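# Four arms lay a jointed cable runway on supports

## Task

Place the jointed cable runway so it rests on all three of its supports, sitting between each support's lugs, with one of its ends on the tall support; then open the grippers and move the arms away. It only counts if the runway stays in that position with no robot holding it.

## Robot and tools

Robots: four identical i2rt Big YAM arms named arm1, arm2, arm3 and arm4. Each has six revolute joints, a two-finger gripper and a wrist camera (arm1_cam_wrist to arm4_cam_wrist). Two fixed room cameras, cam_high and cam_low, also watch the scene. With joints 1 and 6 at 0 and the hand level and aimed forward, the wrist camera rides above the hand looking toward the fingertips. Maximum reach is roughly 1.0 m from the joint 1 axis. Joints move at different speeds, so the hand can sweep a wide arc between two postures.

Frames: everything shares one scene frame with its origin on the floor and +z upward. The hand point lies midway between the fingertips; the hand's z axis runs along the fingers and the fingers open along its y axis. Each arm's foot pose is real but never printed.

execute_actions(actions, cameras): actions is a list holding exactly one action object, or empty. An empty list moves nothing and just returns state and pictures. The action object has optional keys arm1..arm4; under each goes "joints", an object of absolute joint targets (not offsets) by name, in that arm's own joint space:
- joint1_rad: -2.879 to 2.879 rad, tolerance ±0.045. Rotates the arm about its foot; positive is counter-clockwise seen from above; 0 points the arm the way its foot faces.
- joint2_rad: 0 to 3.141, ±0.14. Shoulder; 0 has the upper arm roughly level pointing back, increasing lifts it up then forward.
- joint3_rad: 0 to 3.019, ±0.09. Elbow; 0 is folded against the upper arm, increasing opens it.
- joint4_rad: -1.692 to 1.57, ±0.055. Hand pitch; positive tilts the fingers up.
- joint5_rad: -1.57 to 1.57, ±0.03. Sideways hand swing; positive goes to the arm's right.
- joint6_rad: -2.094 to 2.094, ±0.035. Hand roll; positive is clockwise viewed from behind the hand.
- gripper_m: 0 to 0.093 m, ±0.003, the fingertip gap. Grip force is about 50-62 N per pad, lower on some units.
All named motions begin at once and may finish at different moments; one action runs at most 15 s. A joint or arm you omit may keep driving toward an earlier target. An unknown key or an out-of-range number rejects the whole call and nothing moves. cameras is a list of camera names, or "all"; omitted/null means all, [] means none; an unknown name rejects the call. The "pictures" line lists the returned images in order.

wait(seconds): 0 to 10 s, commands nothing; the scene keeps running and the same state and images come back.

zoom_image(camera, region): region is [x0, y0, x1, y1] in pixels of that camera's most recent full image, origin top-left, no larger than 504 by 504. Only cameras in the latest result with full images can be zoomed.

read_manual(section): returns only the URDF licence texts ("licences"); no motion.

finished_scene(scene): ends the given scene (1 or 2) after the last command has been held; irreversible; the result says whether the goal was met and gives the next task. Replying without any tool call ends everything. If resuming, first send execute_actions with an empty list to learn the current scene and task.

Reading results: joint_positions gives current angles. joint_torques lists each arm joint's drive output (no gripper), with per-unit offset, scale and noise; it is nonzero even in free air and friction can mimic or hide a load. joint_status reports how each commanded motion of the last accepted action ended: "off_target" means it stopped away from the goal and may still be pushing; "contact_stop" or "time_out" means the joint gave up its target and holds where it is, except that after a time_out a joint may keep a target (or one within 0.375, 0.375, 0.113, 0.225, 0.075, 0.3 rad for joints 1-6 of its position) and keep pushing, moving on if the path clears. To relieve such a push, command the joint to its reported position. "joint command not followed" (often with a "cause:" line) means a self/inter-arm clearance check blocked that arm's joint targets; the gripper part still runs, blocked joints read "not_followed", and the arm may retry them on every later action until given passable targets. on_its_own lists what this call did not command; "held at" is a joint's current target, not its position. Tiny target changes may not move a joint; a joint carrying a load sags. A reported stop cancels the rest of that reply's execute_actions, wait and finished_scene calls.

Motor heat: holding loads, even while you think, warms motors. MOTOR HOT appears from 85 °C; at 100 °C the arm and gripper go limp and fall (OVER-TEMPERATURE FAULT), and unmet keys read "limit_stop_at_motor_heat"; resend the target afterwards. Some heat carries into the next scene.

The simulation runs while you compose replies, holding your last command; longer replies mean more elapsed time.

Avoid: knocking anything off the work area or onto the floor; arms pressing hard against each other (can end the run) or hitting each other; nothing reports arm-to-arm contact, and the collision check may react late and ignores fingers, gripper housings and wrist cameras. The arms keep pushing after contact and can push hard, so avoid shoving into objects or supports. Avoid drops, slips and slams. Finish with the runway resting unsupported by any gripper and all arms moved away.

Each tool is called after "Call:" as name(argument=value, ...) on one line, values as JSON.

## Session

I'll start by looking at the scene.

Call:
execute_actions(actions=[])

Scene clock: 0.00 s.
Joint torques (N m, as the arm reports them, + toward a larger angle): no reading
arm1.joint_positions: joint1_rad=-0.215 joint2_rad=+0.502 joint3_rad=+1.428 joint4_rad=-1.397 joint5_rad=-0.102 joint6_rad=+0.286 gripper_m=+0.095
arm1.joint_status: not commanded
arm1.hand: x=-0.9606 y=-0.1984 z=+1.5522 quat_wxyz=(-0.516, -0.118, -0.843, -0.099) (m; scene frame)
arm2.joint_positions: joint1_rad=+0.331 joint2_rad=+0.442 joint3_rad=+1.354 joint4_rad=-1.268 joint5_rad=-0.194 joint6_rad=-0.091 gripper_m=+0.094
arm2.joint_status: not commanded
arm2.hand: x=-0.3109 y=-0.5156 z=+1.5434 quat_wxyz=(-0.302, +0.701, -0.421, -0.490) (m; scene frame)
arm3.joint_positions: joint1_rad=-0.294 joint2_rad=+0.459 joint3_rad=+1.410 joint4_rad=-1.375 joint5_rad=-0.250 joint6_rad=+0.092 gripper_m=+0.095
arm3.joint_status: not commanded
arm3.hand: x=+0.2115 y=+0.1552 z=+1.5834 quat_wxyz=(-0.448, -0.609, -0.578, +0.308) (m; scene frame)
arm4.joint_positions: joint1_rad=+0.372 joint2_rad=+0.504 joint3_rad=+1.387 joint4_rad=-1.448 joint5_rad=-0.053 joint6_rad=-0.308 gripper_m=+0.095
arm4.joint_status: not commanded
arm4.hand: x=+0.9777 y=-0.2206 z=+1.5870 quat_wxyz=(-0.070, -0.800, -0.357, +0.478) (m; scene frame)
pictures: arm1_cam_wrist, arm2_cam_wrist, arm3_cam_wrist, arm4_cam_wrist, cam_high, cam_low
Images, in order (width x height): arm1_cam_wrist 616x616, arm2_cam_wrist 616x616, arm3_cam_wrist 616x616, arm4_cam_wrist 616x616, cam_high 504x504, cam_low 504x504.

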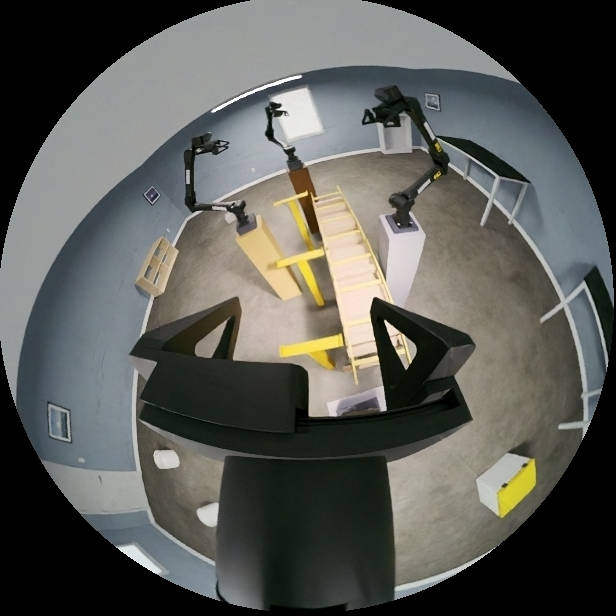

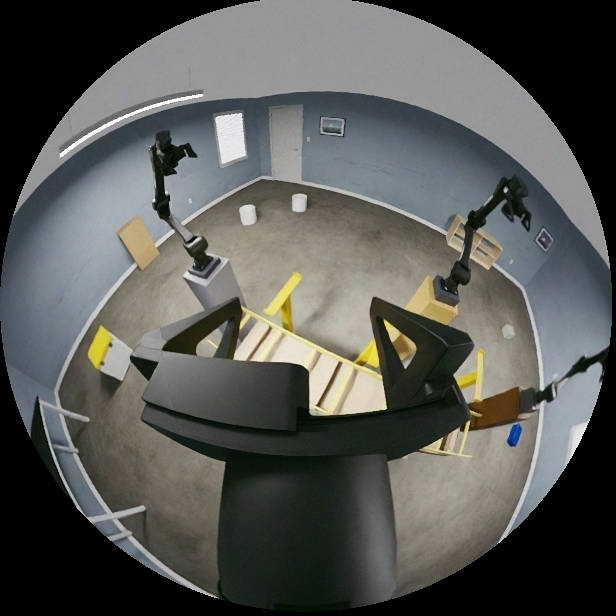

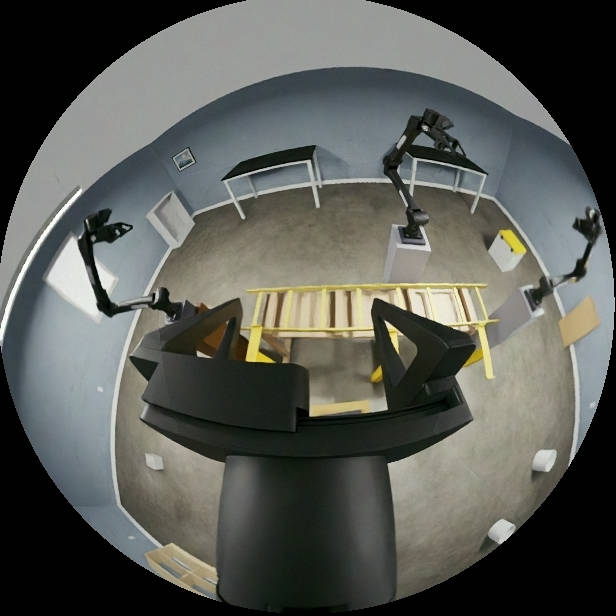

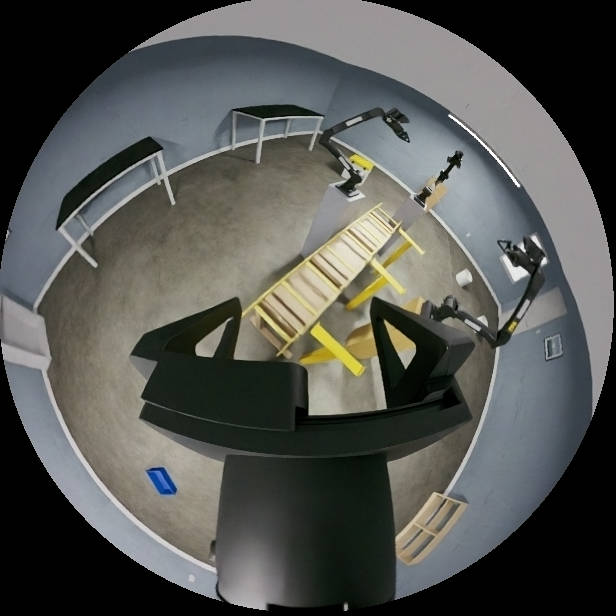

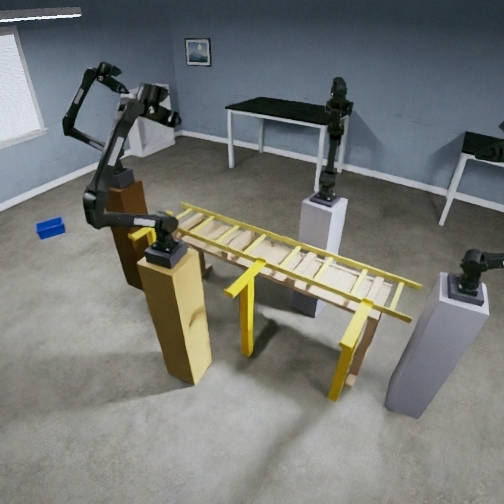

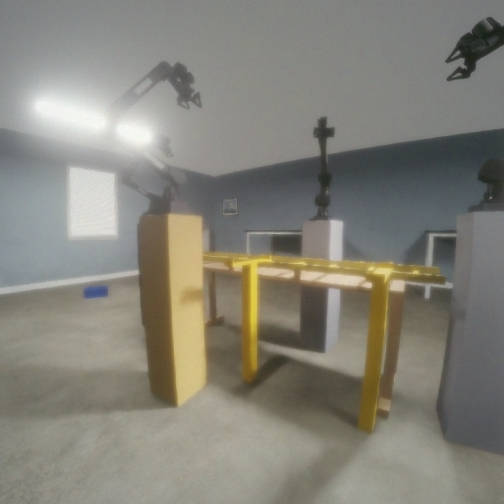

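Call:
zoom_image(camera="cam_high", region=[100, 170, 460, 420])

Call:
zoom_image(camera="cam_low", region=[180, 220, 480, 340])

Call:
zoom_image(camera="arm3_cam_wrist", region=[200, 260, 540, 400])

Call:
zoom_image(camera="arm1_cam_wrist", region=[220, 160, 440, 400])

Call:
zoom_image(camera="arm4_cam_wrist", region=[220, 180, 460, 390])

Region (100, 170, 460, 420) of cam_high's 504x504 image, scaled by 1.400, with more detail than that image has; it fills the top 350 rows of this view, and the rest is white.

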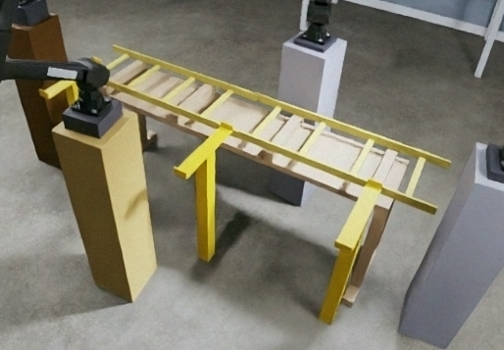

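Region (180, 220, 480, 340) of cam_low's 504x504 image, scaled by 1.680, with more detail than that image has; it fills the top 202 rows of this view, and the rest is white.

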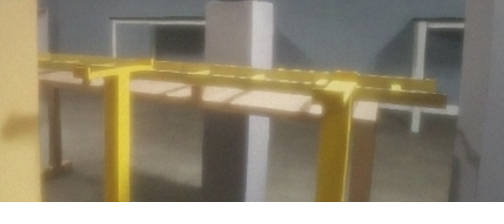

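Region (200, 260, 540, 400) of arm3_cam_wrist's 616x616 image, scaled by 1.482, with more detail than that image has; it fills the top 208 rows of this view, and the rest is white.

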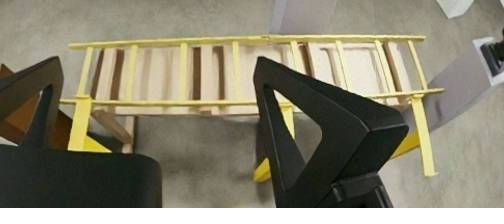

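Region (220, 160, 440, 400) of arm1_cam_wrist's 616x616 image, scaled by 2.100, with more detail than that image has; it fills the left 462 columns of this view, and the rest is white.

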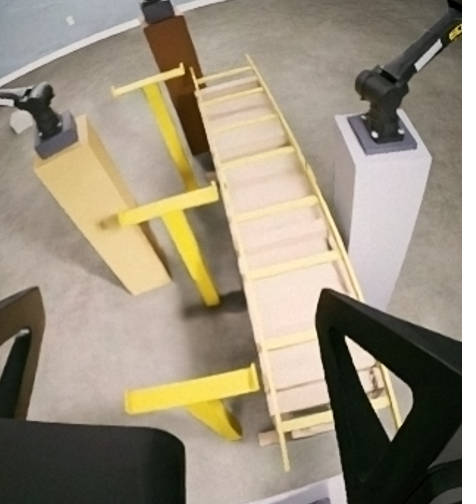

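Region (220, 180, 460, 390) of arm4_cam_wrist's 616x616 image, scaled by 2.100, with more detail than that image has; it fills the top 441 rows of this view, and the rest is white.

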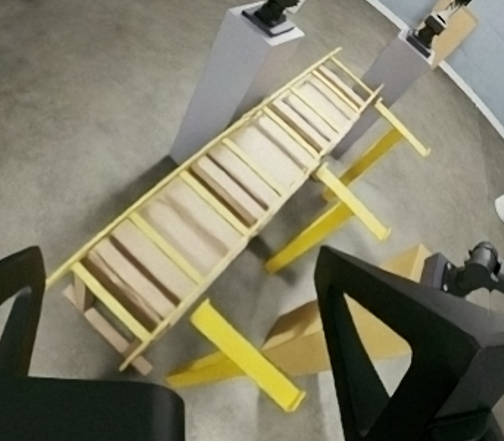

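Call:
execute_actions(actions=[{"arm1":{"joints":{"joint1_rad":-0.750,"joint2_rad":1.915,"joint3_rad":1.288,"joint4_rad":-0.944,"joint5_rad":0,"joint6_rad":-0.599,"gripper_m":0.07}},"arm2":{"joints":{"joint1_rad":-1.038,"joint2_rad":1.572,"joint3_rad":0.840,"joint4_rad":-0.839,"joint5_rad":0,"joint6_rad":0.473,"gripper_m":0.07}},"arm3":{"joints":{"joint1_rad":-0.709,"joint2_rad":2.133,"joint3_rad":1.580,"joint4_rad":-1.018,"joint5_rad":0,"joint6_rad":1.040,"gripper_m":0.07}},"arm4":{"joints":{"joint1_rad":0.058,"joint2_rad":1.858,"joint3_rad":0.961,"joint4_rad":-0.674,"joint5_rad":0,"joint6_rad":0.188,"gripper_m":0.07}}}])

Scene clock: 121.97 s.
Joint torques (N m, as the arm reports them, + toward a larger angle): arm1=[ -0.52 -13.12   7.     0.92  -0.07  -0.1 ] | arm2=[-0.15 -9.1   6.14  0.81  0.03  0.08] | arm3=[  0.21 -16.01   8.94  -0.54   0.12  -0.06] | arm4=[  0.85 -13.21   6.12   0.19   0.03   0.11]
arm1.joint_positions: joint1_rad=-0.750 joint2_rad=+1.904 joint3_rad=+1.283 joint4_rad=-0.950 joint5_rad=-0.002 joint6_rad=-0.588 gripper_m=+0.070
arm1.joint_status: all done
arm1.hand: x=-0.6989 y=-0.5018 z=+0.9874 quat_wxyz=(-0.002, -0.003, -1.000, +0.004) (m; scene frame)
arm2.joint_positions: joint1_rad=-1.035 joint2_rad=+1.565 joint3_rad=+0.827 joint4_rad=-0.854 joint5_rad=+0.000 joint6_rad=+0.464 gripper_m=+0.070
arm2.joint_status: all done
arm2.hand: x=+0.0852 y=-0.5044 z=+0.9748 quat_wxyz=(+0.014, +0.004, -1.000, +0.004) (m; scene frame)
arm3.joint_positions: joint1_rad=-0.699 joint2_rad=+2.141 joint3_rad=+1.568 joint4_rad=-1.021 joint5_rad=-0.003 joint6_rad=+1.027 gripper_m=+0.070
arm3.joint_status: all done
arm3.hand: x=-0.1096 y=-0.1975 z=+0.9660 quat_wxyz=(+0.016, -1.000, -0.009, -0.009) (m; scene frame)
arm4.joint_positions: joint1_rad=+0.066 joint2_rad=+1.866 joint3_rad=+0.962 joint4_rad=-0.682 joint5_rad=-0.001 joint6_rad=+0.179 gripper_m=+0.070
arm4.joint_status: all done
arm4.hand: x=+0.7034 y=-0.2135 z=+0.9779 quat_wxyz=(+0.001, -1.000, -0.009, -0.007) (m; scene frame)
pictures: arm1_cam_wrist, arm2_cam_wrist, arm3_cam_wrist, arm4_cam_wrist, cam_high, cam_low
Images, in order (width x height): arm1_cam_wrist 616x616, arm2_cam_wrist 616x616, arm3_cam_wrist 616x616, arm4_cam_wrist 616x616, cam_high 504x504, cam_low 504x504.

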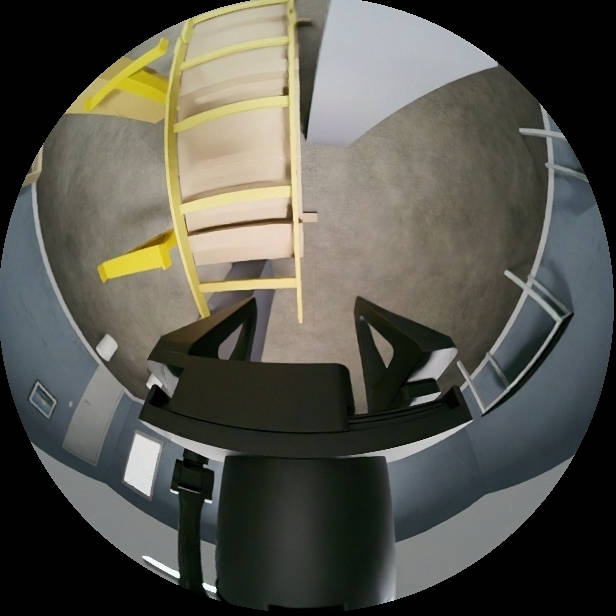

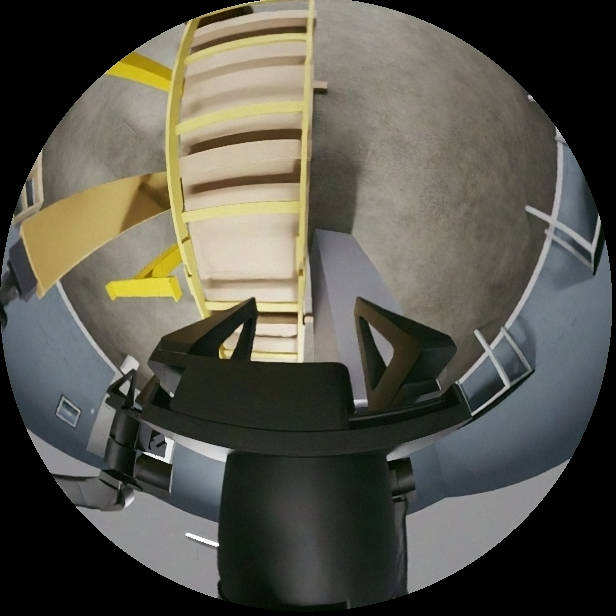

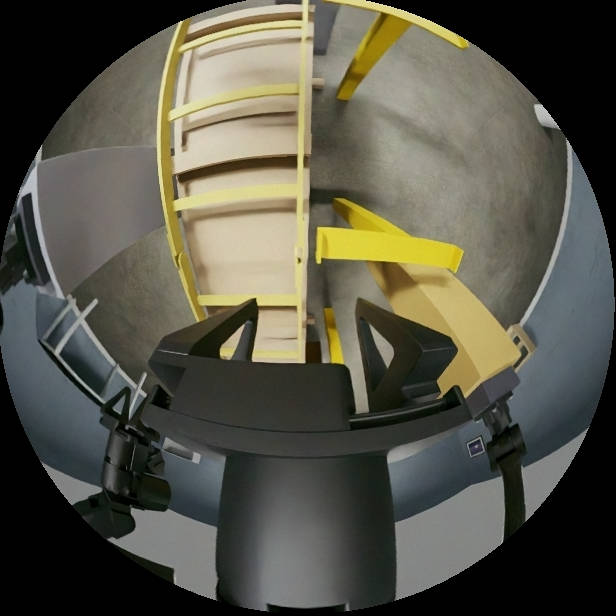

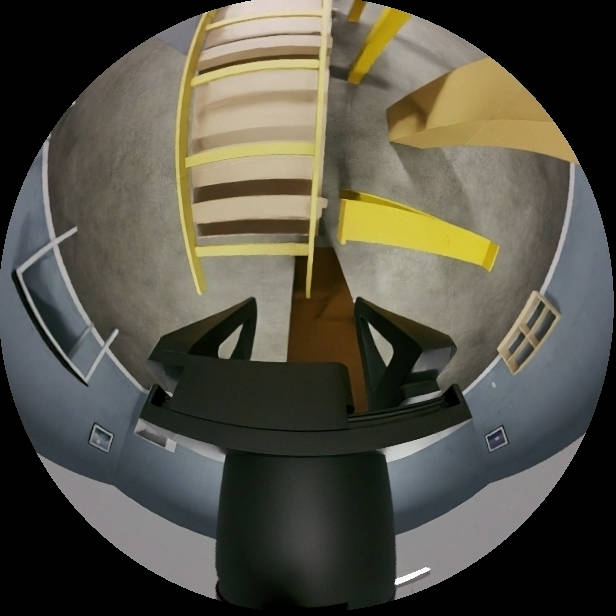

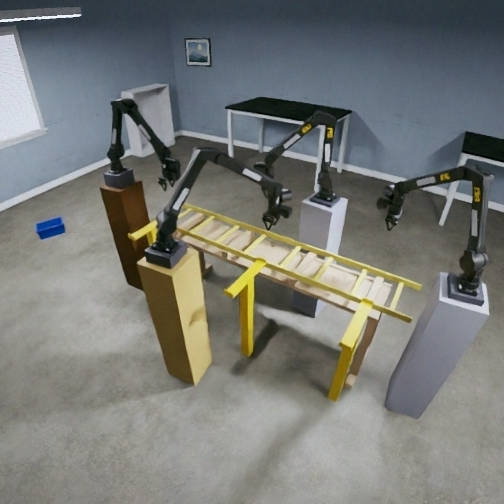

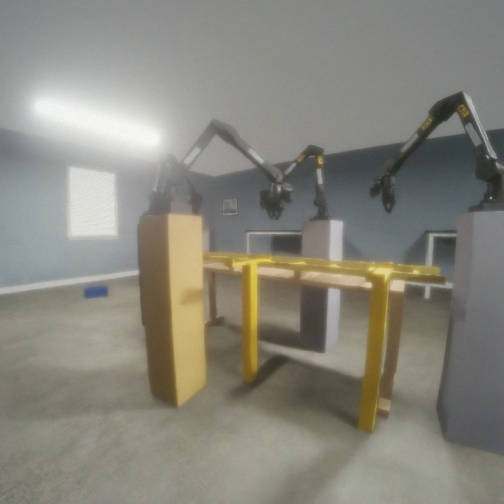

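Call:
execute_actions(actions=[{"arm1":{"joints":{"joint1_rad":-0.163,"joint2_rad":2.143,"joint3_rad":0.970,"joint4_rad":-0.398,"joint5_rad":0,"joint6_rad":-0.012}},"arm2":{"joints":{"joint1_rad":-1.144,"joint2_rad":2.160,"joint3_rad":1.099,"joint4_rad":-0.509,"joint5_rad":0,"joint6_rad":0.367}},"arm3":{"joints":{"joint1_rad":-0.907,"joint2_rad":2.644,"joint3_rad":2.039,"joint4_rad":-0.965,"joint5_rad":0,"joint6_rad":0.842}},"arm4":{"joints":{"joint1_rad":0.739,"joint2_rad":2.349,"joint3_rad":1.143,"joint4_rad":-0.366,"joint5_rad":0,"joint6_rad":0.869}}}])

Scene clock: 231.90 s.
Joint torques (N m, as the arm reports them, + toward a larger angle): arm1=[ -0.99 -13.26   4.28   1.09  -0.07   0.12] | arm2=[  0.3  -15.2    4.12   0.7    0.01  -0.11] | arm3=[  0.71 -21.58  11.19  -0.23   0.08  -0.33] | arm4=[  0.5  -16.88   4.     0.05   0.11   0.12]
arm1.joint_positions: joint1_rad=-0.156 joint2_rad=+2.151 joint3_rad=+0.957 joint4_rad=-0.408 joint5_rad=+0.000 joint6_rad=-0.023 gripper_m=+0.070
arm1.joint_status: all done
arm1.hand: x=-0.7101 y=-0.2126 z=+0.7961 quat_wxyz=(+0.014, +0.011, -1.000, +0.004) (m; scene frame)
arm2.joint_positions: joint1_rad=-1.145 joint2_rad=+2.172 joint3_rad=+1.085 joint4_rad=-0.521 joint5_rad=+0.000 joint6_rad=+0.376 gripper_m=+0.070
arm2.joint_status: all done
arm2.hand: x=+0.1892 y=-0.5069 z=+0.7878 quat_wxyz=(+0.022, -0.007, -1.000, +0.006) (m; scene frame)
arm3.joint_positions: joint1_rad=-0.911 joint2_rad=+2.677 joint3_rad=+1.996 joint4_rad=-0.969 joint5_rad=+0.000 joint6_rad=+0.855 gripper_m=+0.070
arm3.joint_status: all done
arm3.hand: x=-0.2588 y=-0.1714 z=+0.7605 quat_wxyz=(+0.036, -0.999, +0.011, -0.028) (m; scene frame)
arm4.joint_positions: joint1_rad=+0.751 joint2_rad=+2.369 joint3_rad=+1.139 joint4_rad=-0.371 joint5_rad=-0.002 joint6_rad=+0.859 gripper_m=+0.070
arm4.joint_status: all done
arm4.hand: x=+0.8318 y=-0.4854 z=+0.7908 quat_wxyz=(+0.011, -1.000, -0.011, -0.011) (m; scene frame)
pictures: arm1_cam_wrist, arm2_cam_wrist, arm3_cam_wrist, arm4_cam_wrist, cam_high, cam_low
Images, in order (width x height): arm1_cam_wrist 616x616, arm2_cam_wrist 616x616, arm3_cam_wrist 616x616, arm4_cam_wrist 616x616, cam_high 504x504, cam_low 504x504.

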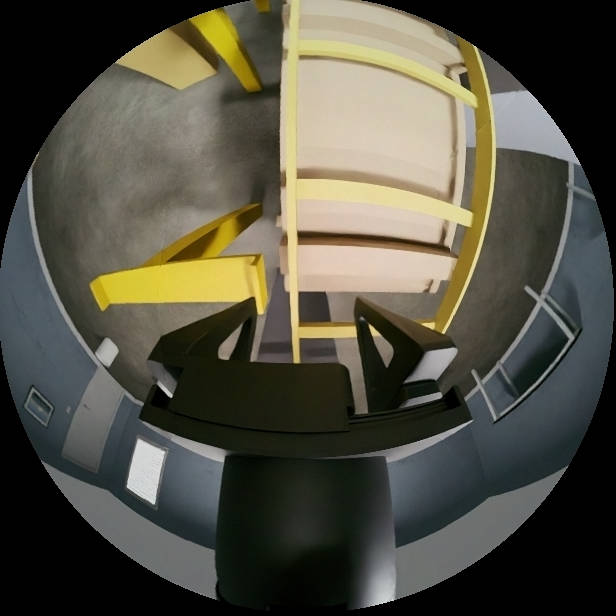

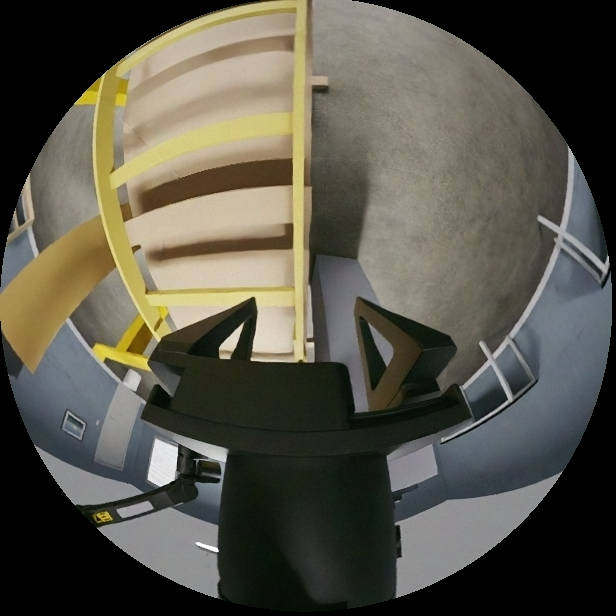

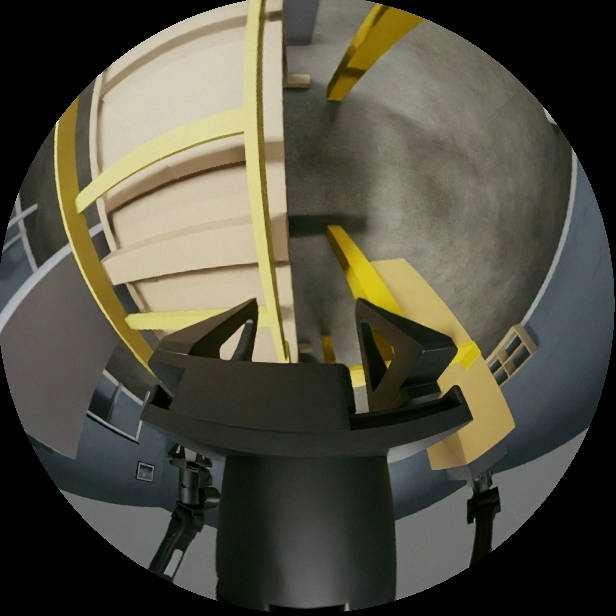

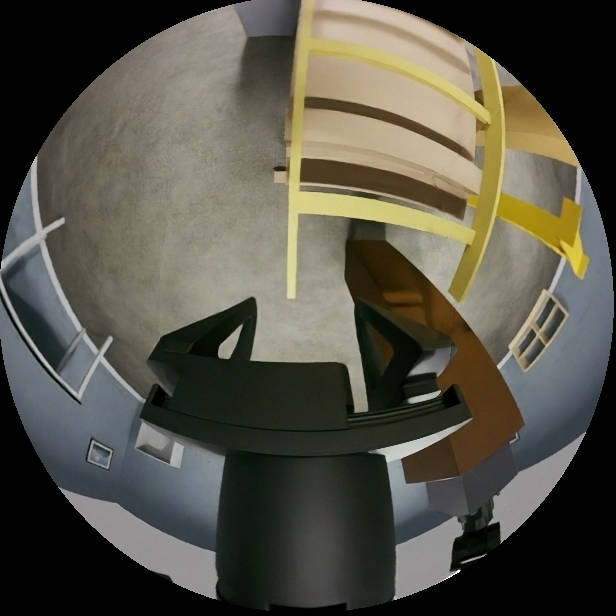

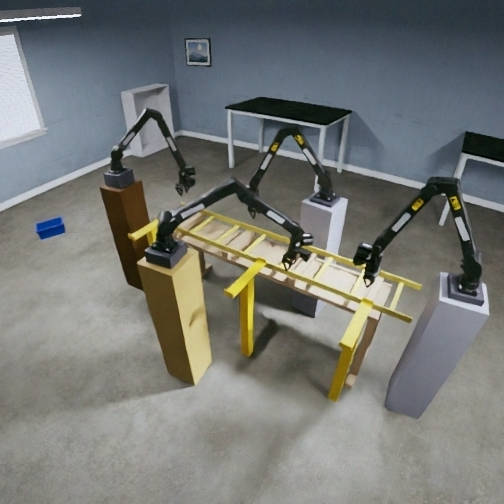

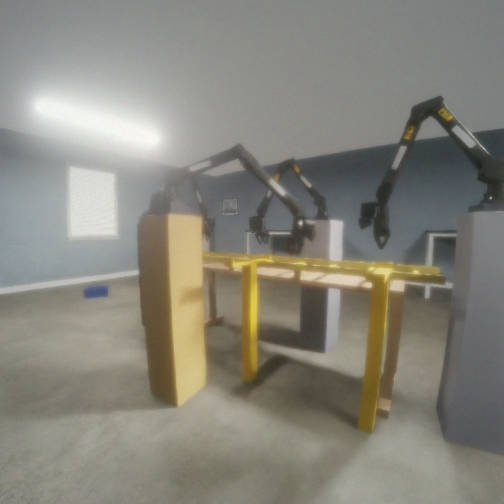

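Call:
execute_actions(actions=[{"arm1":{"joints":{"joint1_rad":-0.133,"joint2_rad":2.485,"joint3_rad":1.610,"joint4_rad":-0.647,"joint5_rad":0,"joint6_rad":0.021}},"arm2":{"joints":{"joint1_rad":-1.108,"joint2_rad":2.254,"joint3_rad":1.055,"joint4_rad":-0.334,"joint5_rad":0,"joint6_rad":0.403}},"arm3":{"joints":{"joint1_rad":-0.822,"joint2_rad":2.631,"joint3_rad":1.930,"joint4_rad":-0.797,"joint5_rad":0,"joint6_rad":0.927}},"arm4":{"joints":{"joint1_rad":0.795,"joint2_rad":2.472,"joint3_rad":1.183,"joint4_rad":-0.252,"joint5_rad":0,"joint6_rad":0.933}}}])

Scene clock: 312.17 s.
Joint torques (N m, as the arm reports them, + toward a larger angle): arm1=[  0.31 -17.77   6.32   0.36  -0.09   0.12] | arm2=[  0.8  -14.03   2.83   0.97   0.02   0.07] | arm3=[ -0.95 -21.12   6.65   0.2    0.06  -0.13] | arm4=[  1.97 -16.17   3.96   0.19   0.08   0.11]
arm1.joint_positions: joint1_rad=-0.144 joint2_rad=+2.477 joint3_rad=+1.597 joint4_rad=-0.639 joint5_rad=+0.000 joint6_rad=+0.010 gripper_m=+0.070
arm1.joint_status: all done
arm1.hand: x=-0.5112 y=-0.2054 z=+0.7582 quat_wxyz=(-0.028, +0.001, -1.000, +0.004) (m; scene frame)
arm2.joint_positions: joint1_rad=-1.115 joint2_rad=+2.246 joint3_rad=+1.051 joint4_rad=-0.350 joint5_rad=+0.000 joint6_rad=+0.394 gripper_m=+0.070
arm2.joint_status: all done
arm2.hand: x=+0.1812 y=-0.4953 z=+0.7498 quat_wxyz=(-0.007, -0.001, -1.000, -0.006) (m; scene frame)
arm3.joint_positions: joint1_rad=-0.811 joint2_rad=+2.660 joint3_rad=+1.933 joint4_rad=-0.811 joint5_rad=+0.000 joint6_rad=+0.914 gripper_m=+0.070
arm3.joint_status: all done
arm3.hand: x=-0.2150 y=-0.2248 z=+0.7516 quat_wxyz=(-0.006, -1.000, -0.010, +0.008) (m; scene frame)
arm4.joint_positions: joint1_rad=+0.789 joint2_rad=+2.480 joint3_rad=+1.173 joint4_rad=-0.260 joint5_rad=-0.001 joint6_rad=+0.924 gripper_m=+0.070
arm4.joint_status: all done
arm4.hand: x=+0.8441 y=-0.4979 z=+0.7452 quat_wxyz=(-0.002, -1.000, +0.002, +0.001) (m; scene frame)
pictures: arm1_cam_wrist, arm2_cam_wrist, arm3_cam_wrist, arm4_cam_wrist, cam_high, cam_low
Images, in order (width x height): arm1_cam_wrist 616x616, arm2_cam_wrist 616x616, arm3_cam_wrist 616x616, arm4_cam_wrist 616x616, cam_high 504x504, cam_low 504x504.

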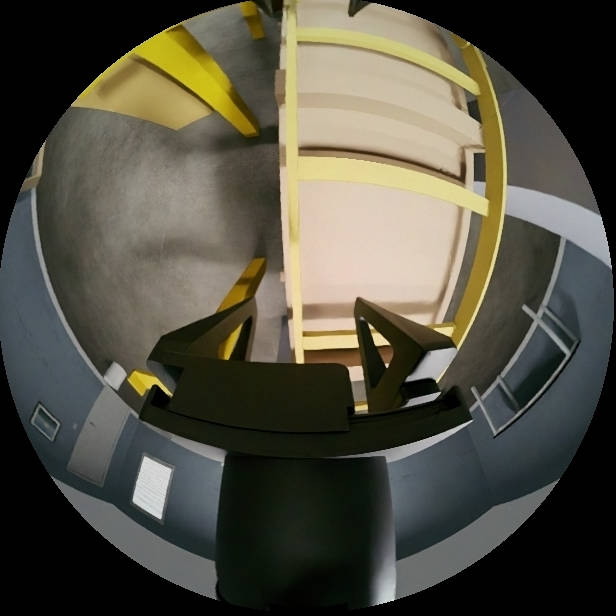

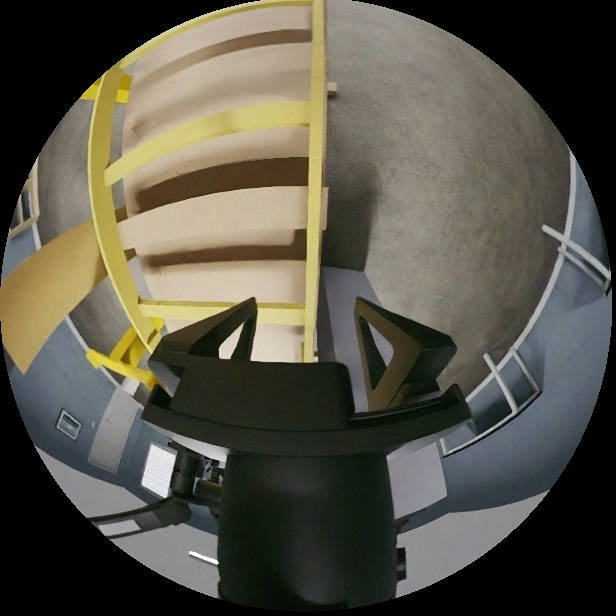

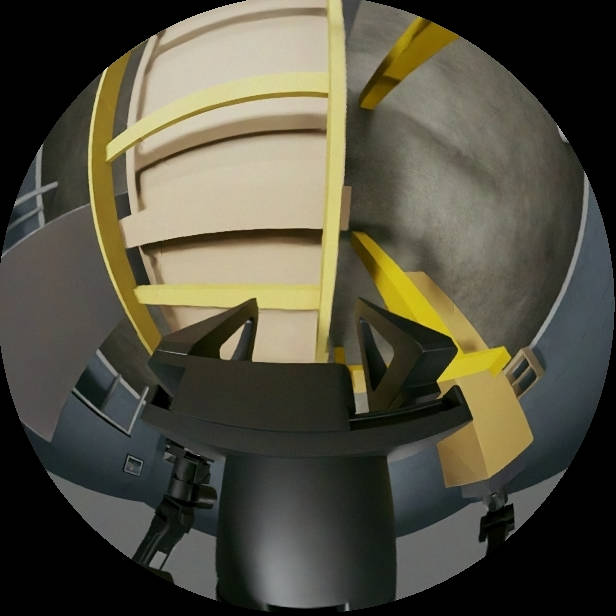

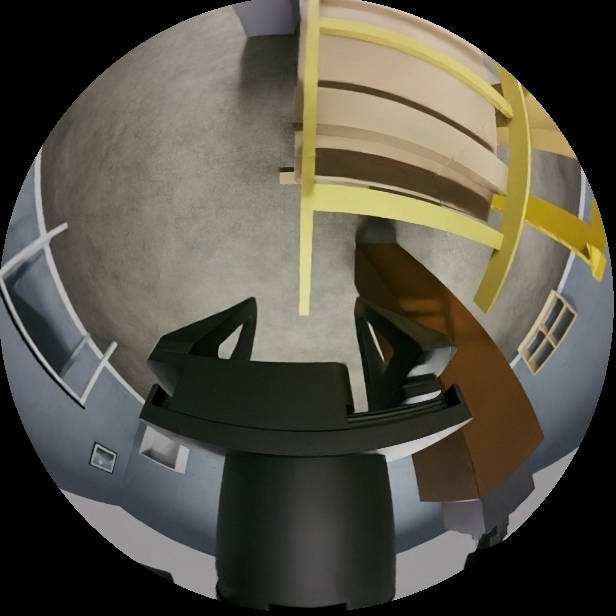

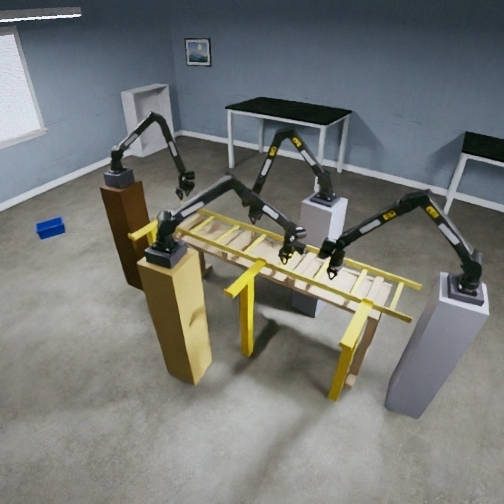

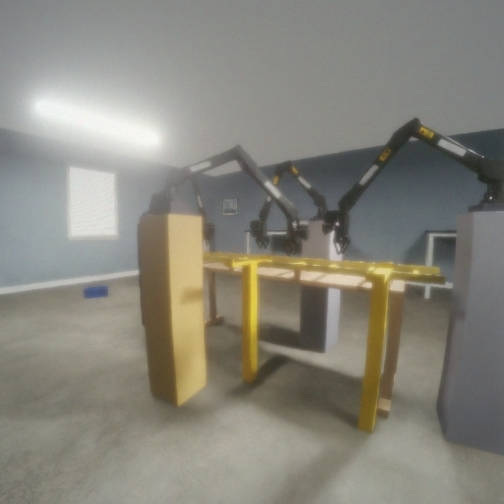

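Call:
execute_actions(actions=[{"arm1":{"joints":{"joint1_rad":-0.114,"joint2_rad":2.710,"joint3_rad":1.747,"joint4_rad":-0.590,"joint5_rad":0,"joint6_rad":0.040,"gripper_m":0.085}},"arm2":{"joints":{"joint1_rad":-1.105,"joint2_rad":2.488,"joint3_rad":1.130,"joint4_rad":-0.190,"joint5_rad":0,"joint6_rad":0.410,"gripper_m":0.085}},"arm3":{"joints":{"joint1_rad":-0.832,"joint2_rad":2.815,"joint3_rad":2.050,"joint4_rad":-0.730,"joint5_rad":0,"joint6_rad":0.925,"gripper_m":0.085}},"arm4":{"joints":{"joint1_rad":0.800,"joint2_rad":2.700,"joint3_rad":1.335,"joint4_rad":-0.178,"joint5_rad":0,"joint6_rad":0.930,"gripper_m":0.085}}}])

Scene clock: 341.70 s.
Joint torques (N m, as the arm reports them, + toward a larger angle): arm1=[  0.27 -18.75   5.53   0.74  -0.07   0.13] | arm2=[  1.1  -16.17   1.9    0.77   0.01   0.08] | arm3=[ -1.22 -19.96   9.04  -0.02   0.08  -0.11] | arm4=[ 2.1  -9.98  4.4   0.59 -0.24  0.06]
arm1.joint_positions: joint1_rad=-0.121 joint2_rad=+2.709 joint3_rad=+1.737 joint4_rad=-0.592 joint5_rad=+0.000 joint6_rad=+0.030 gripper_m=+0.085
arm1.joint_status: all done
arm1.hand: x=-0.5178 y=-0.1928 z=+0.6538 quat_wxyz=(-0.006, +0.002, -1.000, +0.004) (m; scene frame)
arm2.joint_positions: joint1_rad=-1.115 joint2_rad=+2.495 joint3_rad=+1.121 joint4_rad=-0.204 joint5_rad=+0.000 joint6_rad=+0.401 gripper_m=+0.085
arm2.joint_status: all done
arm2.hand: x=+0.1618 y=-0.5028 z=+0.6512 quat_wxyz=(+0.008, -0.005, -1.000, +0.001) (m; scene frame)
arm3.joint_positions: joint1_rad=-0.818 joint2_rad=+2.836 joint3_rad=+2.025 joint4_rad=-0.736 joint5_rad=+0.000 joint6_rad=+0.914 gripper_m=+0.085
arm3.joint_status: all done
arm3.hand: x=-0.2125 y=-0.2129 z=+0.6625 quat_wxyz=(-0.003, -1.000, -0.006, +0.005) (m; scene frame)
arm4.joint_positions: joint1_rad=+0.793 joint2_rad=+2.616 joint3_rad=+1.323 joint4_rad=-0.193 joint5_rad=+0.008 joint6_rad=+0.927 gripper_m=+0.085
arm4.joint_status: all done
arm4.hand: x=+0.8163 y=-0.5344 z=+0.6997 quat_wxyz=(-0.031, -0.999, +0.002, +0.029) (m; scene frame)
pictures: arm1_cam_wrist, arm2_cam_wrist, arm3_cam_wrist, arm4_cam_wrist, cam_high, cam_low
Images, in order (width x height): arm1_cam_wrist 616x616, arm2_cam_wrist 616x616, arm3_cam_wrist 616x616, arm4_cam_wrist 616x616, cam_high 504x504, cam_low 504x504.

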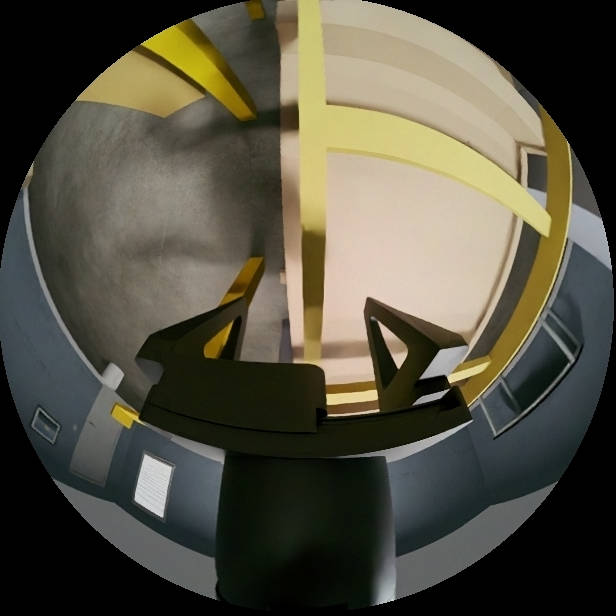

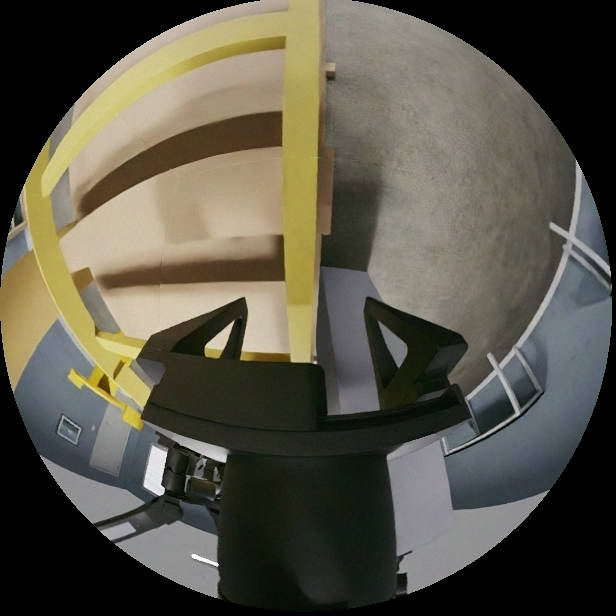

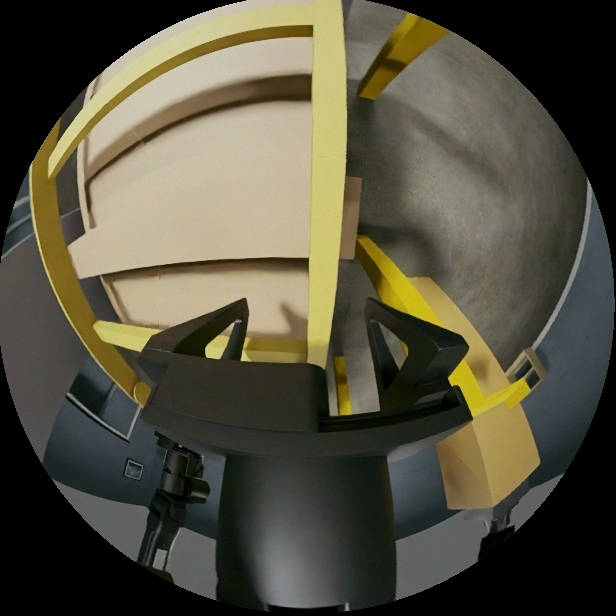

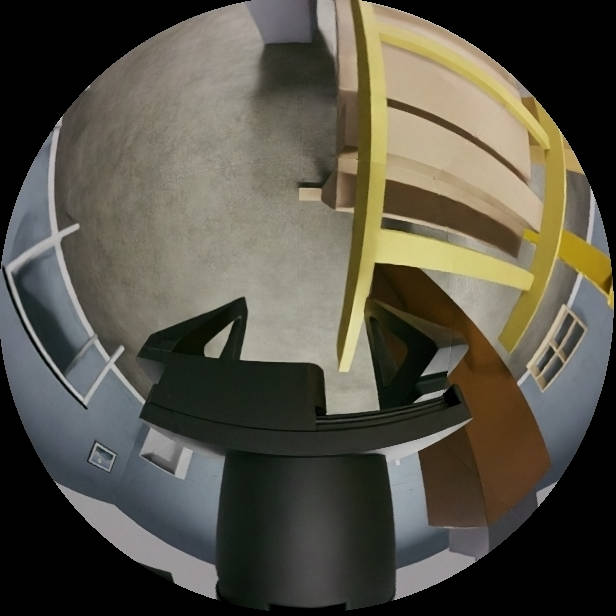

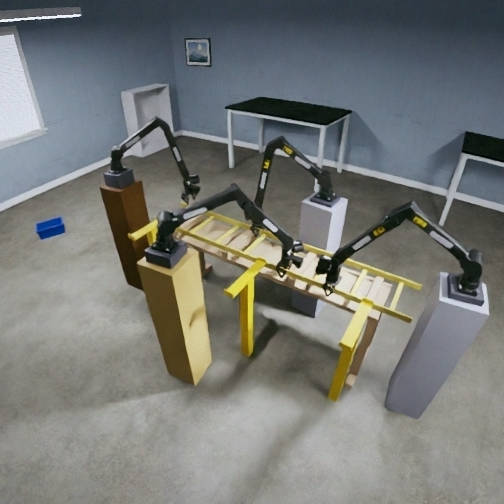

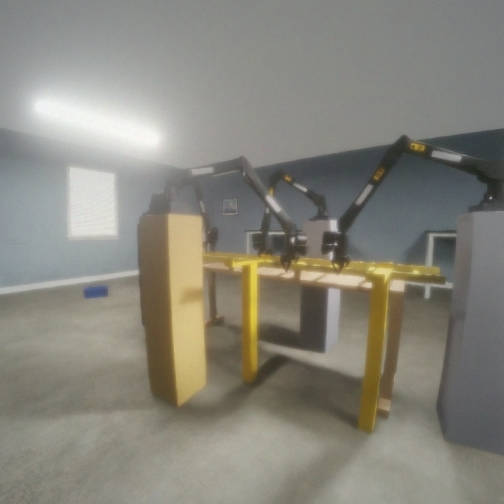

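Call:
execute_actions(actions=[{"arm4":{"joints":{"joint2_rad":2.535}}}], cameras=[])

Call:
execute_actions(actions=[{"arm4":{"joints":{"joint3_rad":1.205,"joint4_rad":-0.245}}}], cameras=["arm4_cam_wrist"])

Scene clock: 357.57 s.
Joint torques (N m, as the arm reports them, + toward a larger angle): arm1=[  0.04 -18.71   5.53   0.71  -0.08   0.12] | arm2=[  0.98 -15.53   1.9    0.79   0.01   0.08] | arm3=[ -0.84 -20.35   8.69  -0.15   0.05  -0.15] | arm4=[  2.02 -17.47   5.13   0.39  -0.03   0.05]
arm1.joint_positions: joint1_rad=-0.121 joint2_rad=+2.709 joint3_rad=+1.737 joint4_rad=-0.592 joint5_rad=+0.000 joint6_rad=+0.030 gripper_m=+0.085
arm1.joint_status: not commanded
arm1.hand: x=-0.5178 y=-0.1928 z=+0.6538 quat_wxyz=(-0.006, +0.002, -1.000, +0.004) (m; scene frame)
arm2.joint_positions: joint1_rad=-1.115 joint2_rad=+2.495 joint3_rad=+1.121 joint4_rad=-0.204 joint5_rad=+0.000 joint6_rad=+0.401 gripper_m=+0.085
arm2.joint_status: not commanded
arm2.hand: x=+0.1618 y=-0.5028 z=+0.6512 quat_wxyz=(+0.008, -0.005, -1.000, +0.001) (m; scene frame)
arm3.joint_positions: joint1_rad=-0.818 joint2_rad=+2.836 joint3_rad=+2.025 joint4_rad=-0.736 joint5_rad=+0.000 joint6_rad=+0.914 gripper_m=+0.085
arm3.joint_status: not commanded
arm3.hand: x=-0.2125 y=-0.2129 z=+0.6625 quat_wxyz=(-0.003, -1.000, -0.006, +0.005) (m; scene frame)
arm4.joint_positions: joint1_rad=+0.793 joint2_rad=+2.543 joint3_rad=+1.323 joint4_rad=-0.185 joint5_rad=+0.002 joint6_rad=+0.927 gripper_m=+0.085
arm4.joint_status: all done
arm4.hand: x=+0.7958 y=-0.5635 z=+0.7368 quat_wxyz=(-0.065, -0.997, +0.002, +0.050) (m; scene frame)
pictures: none
No camera images: the call's "cameras" was empty. Leave "cameras" out to get every camera's image.

Scene clock: 358.63 s.
Joint torques (N m, as the arm reports them, + toward a larger angle): arm1=[  0.04 -18.83   5.54   0.77  -0.08   0.13] | arm2=[  0.96 -15.48   1.88   0.78   0.02   0.07] | arm3=[ -0.89 -20.85   8.88  -0.15   0.02  -0.11] | arm4=[  2.07 -16.06   3.21  -0.13  -0.03   0.06]
arm1.joint_positions: joint1_rad=-0.121 joint2_rad=+2.709 joint3_rad=+1.737 joint4_rad=-0.592 joint5_rad=+0.000 joint6_rad=+0.030 gripper_m=+0.085
arm1.joint_status: not commanded
arm1.hand: x=-0.5178 y=-0.1928 z=+0.6538 quat_wxyz=(-0.006, +0.002, -1.000, +0.004) (m; scene frame)
arm2.joint_positions: joint1_rad=-1.115 joint2_rad=+2.495 joint3_rad=+1.121 joint4_rad=-0.204 joint5_rad=+0.000 joint6_rad=+0.401 gripper_m=+0.085
arm2.joint_status: not commanded
arm2.hand: x=+0.1618 y=-0.5028 z=+0.6512 quat_wxyz=(+0.008, -0.005, -1.000, +0.001) (m; scene frame)
arm3.joint_positions: joint1_rad=-0.818 joint2_rad=+2.836 joint3_rad=+2.025 joint4_rad=-0.736 joint5_rad=+0.000 joint6_rad=+0.914 gripper_m=+0.085
arm3.joint_status: not commanded
arm3.hand: x=-0.2125 y=-0.2129 z=+0.6625 quat_wxyz=(-0.003, -1.000, -0.006, +0.005) (m; scene frame)
arm4.joint_positions: joint1_rad=+0.793 joint2_rad=+2.542 joint3_rad=+1.199 joint4_rad=-0.245 joint5_rad=+0.002 joint6_rad=+0.927 gripper_m=+0.085
arm4.joint_status: all done
arm4.hand: x=+0.8495 y=-0.4925 z=+0.7209 quat_wxyz=(+0.007, -1.000, +0.002, -0.004) (m; scene frame)
pictures: arm4_cam_wrist
Images, in order (width x height): arm4_cam_wrist 616x616.

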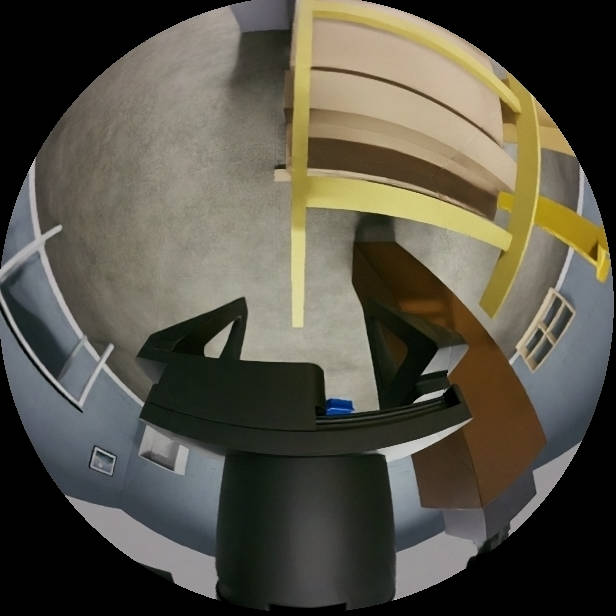

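Call:
execute_actions(actions=[{"arm4":{"joints":{"joint2_rad":2.615,"joint3_rad":1.270,"joint4_rad":-0.205}}}], cameras=[])

Call:
execute_actions(actions=[{"arm4":{"joints":{"joint2_rad":2.690,"joint3_rad":1.325,"joint4_rad":-0.182}}}], cameras=["arm4_cam_wrist"])

Scene clock: 365.27 s.
Joint torques (N m, as the arm reports them, + toward a larger angle): arm1=[ -0.01 -18.77   5.55   0.73  -0.07   0.12] | arm2=[  1.   -15.42   1.92   0.77   0.02   0.08] | arm3=[  0.42 -20.15   8.78  -0.19   0.    -0.15] | arm4=[  2.06 -15.76   3.61   0.15  -0.03   0.06]
arm1.joint_positions: joint1_rad=-0.121 joint2_rad=+2.709 joint3_rad=+1.737 joint4_rad=-0.592 joint5_rad=+0.000 joint6_rad=+0.030 gripper_m=+0.085
arm1.joint_status: not commanded
arm1.hand: x=-0.5178 y=-0.1928 z=+0.6538 quat_wxyz=(-0.006, +0.002, -1.000, +0.004) (m; scene frame)
arm2.joint_positions: joint1_rad=-1.115 joint2_rad=+2.495 joint3_rad=+1.121 joint4_rad=-0.204 joint5_rad=+0.000 joint6_rad=+0.401 gripper_m=+0.085
arm2.joint_status: not commanded
arm2.hand: x=+0.1618 y=-0.5028 z=+0.6512 quat_wxyz=(+0.008, -0.005, -1.000, +0.001) (m; scene frame)
arm3.joint_positions: joint1_rad=-0.818 joint2_rad=+2.836 joint3_rad=+2.025 joint4_rad=-0.736 joint5_rad=+0.000 joint6_rad=+0.914 gripper_m=+0.085
arm3.joint_status: not commanded
arm3.hand: x=-0.2125 y=-0.2129 z=+0.6625 quat_wxyz=(-0.003, -1.000, -0.006, +0.005) (m; scene frame)
arm4.joint_positions: joint1_rad=+0.793 joint2_rad=+2.614 joint3_rad=+1.259 joint4_rad=-0.210 joint5_rad=+0.002 joint6_rad=+0.927 gripper_m=+0.085
arm4.joint_status: all done
arm4.hand: x=+0.8426 y=-0.5016 z=+0.6942 quat_wxyz=(-0.002, -1.000, +0.002, +0.003) (m; scene frame)
pictures: none
No camera images: the call's "cameras" was empty. Leave "cameras" out to get every camera's image.

Scene clock: 366.07 s.
Joint torques (N m, as the arm reports them, + toward a larger angle): arm1=[  0.03 -18.85   5.55   0.77  -0.08   0.12] | arm2=[  1.01 -15.46   1.9    0.8    0.01   0.07] | arm3=[ -0.37 -20.42   8.86   0.03   0.04  -0.11] | arm4=[  2.03 -15.87   3.37   0.14  -0.03   0.06]
arm1.joint_positions: joint1_rad=-0.121 joint2_rad=+2.709 joint3_rad=+1.737 joint4_rad=-0.592 joint5_rad=+0.000 joint6_rad=+0.030 gripper_m=+0.085
arm1.joint_status: not commanded
arm1.hand: x=-0.5178 y=-0.1928 z=+0.6538 quat_wxyz=(-0.006, +0.002, -1.000, +0.004) (m; scene frame)
arm2.joint_positions: joint1_rad=-1.115 joint2_rad=+2.495 joint3_rad=+1.121 joint4_rad=-0.204 joint5_rad=+0.000 joint6_rad=+0.401 gripper_m=+0.085
arm2.joint_status: not commanded
arm2.hand: x=+0.1618 y=-0.5028 z=+0.6512 quat_wxyz=(+0.008, -0.005, -1.000, +0.001) (m; scene frame)
arm3.joint_positions: joint1_rad=-0.818 joint2_rad=+2.836 joint3_rad=+2.025 joint4_rad=-0.736 joint5_rad=+0.000 joint6_rad=+0.914 gripper_m=+0.085
arm3.joint_status: not commanded
arm3.hand: x=-0.2125 y=-0.2129 z=+0.6625 quat_wxyz=(-0.003, -1.000, -0.006, +0.005) (m; scene frame)
arm4.joint_positions: joint1_rad=+0.793 joint2_rad=+2.690 joint3_rad=+1.315 joint4_rad=-0.187 joint5_rad=+0.002 joint6_rad=+0.927 gripper_m=+0.085
arm4.joint_status: all done
arm4.hand: x=+0.8413 y=-0.5033 z=+0.6647 quat_wxyz=(-0.003, -1.000, +0.002, +0.004) (m; scene frame)
pictures: arm4_cam_wrist
Images, in order (width x height): arm4_cam_wrist 616x616.

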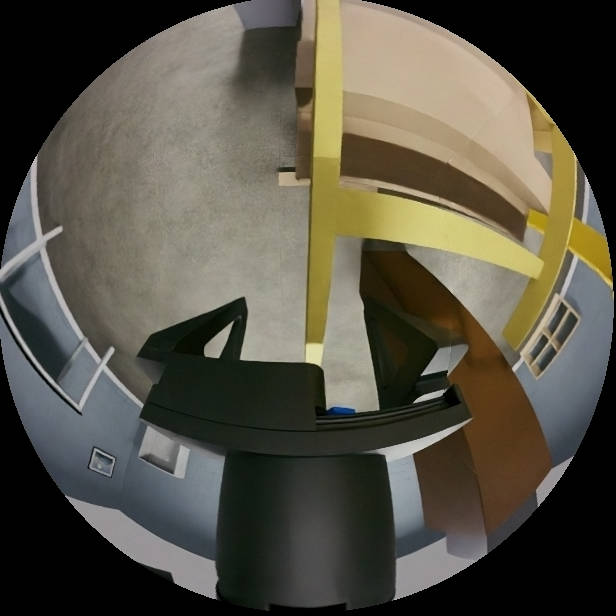

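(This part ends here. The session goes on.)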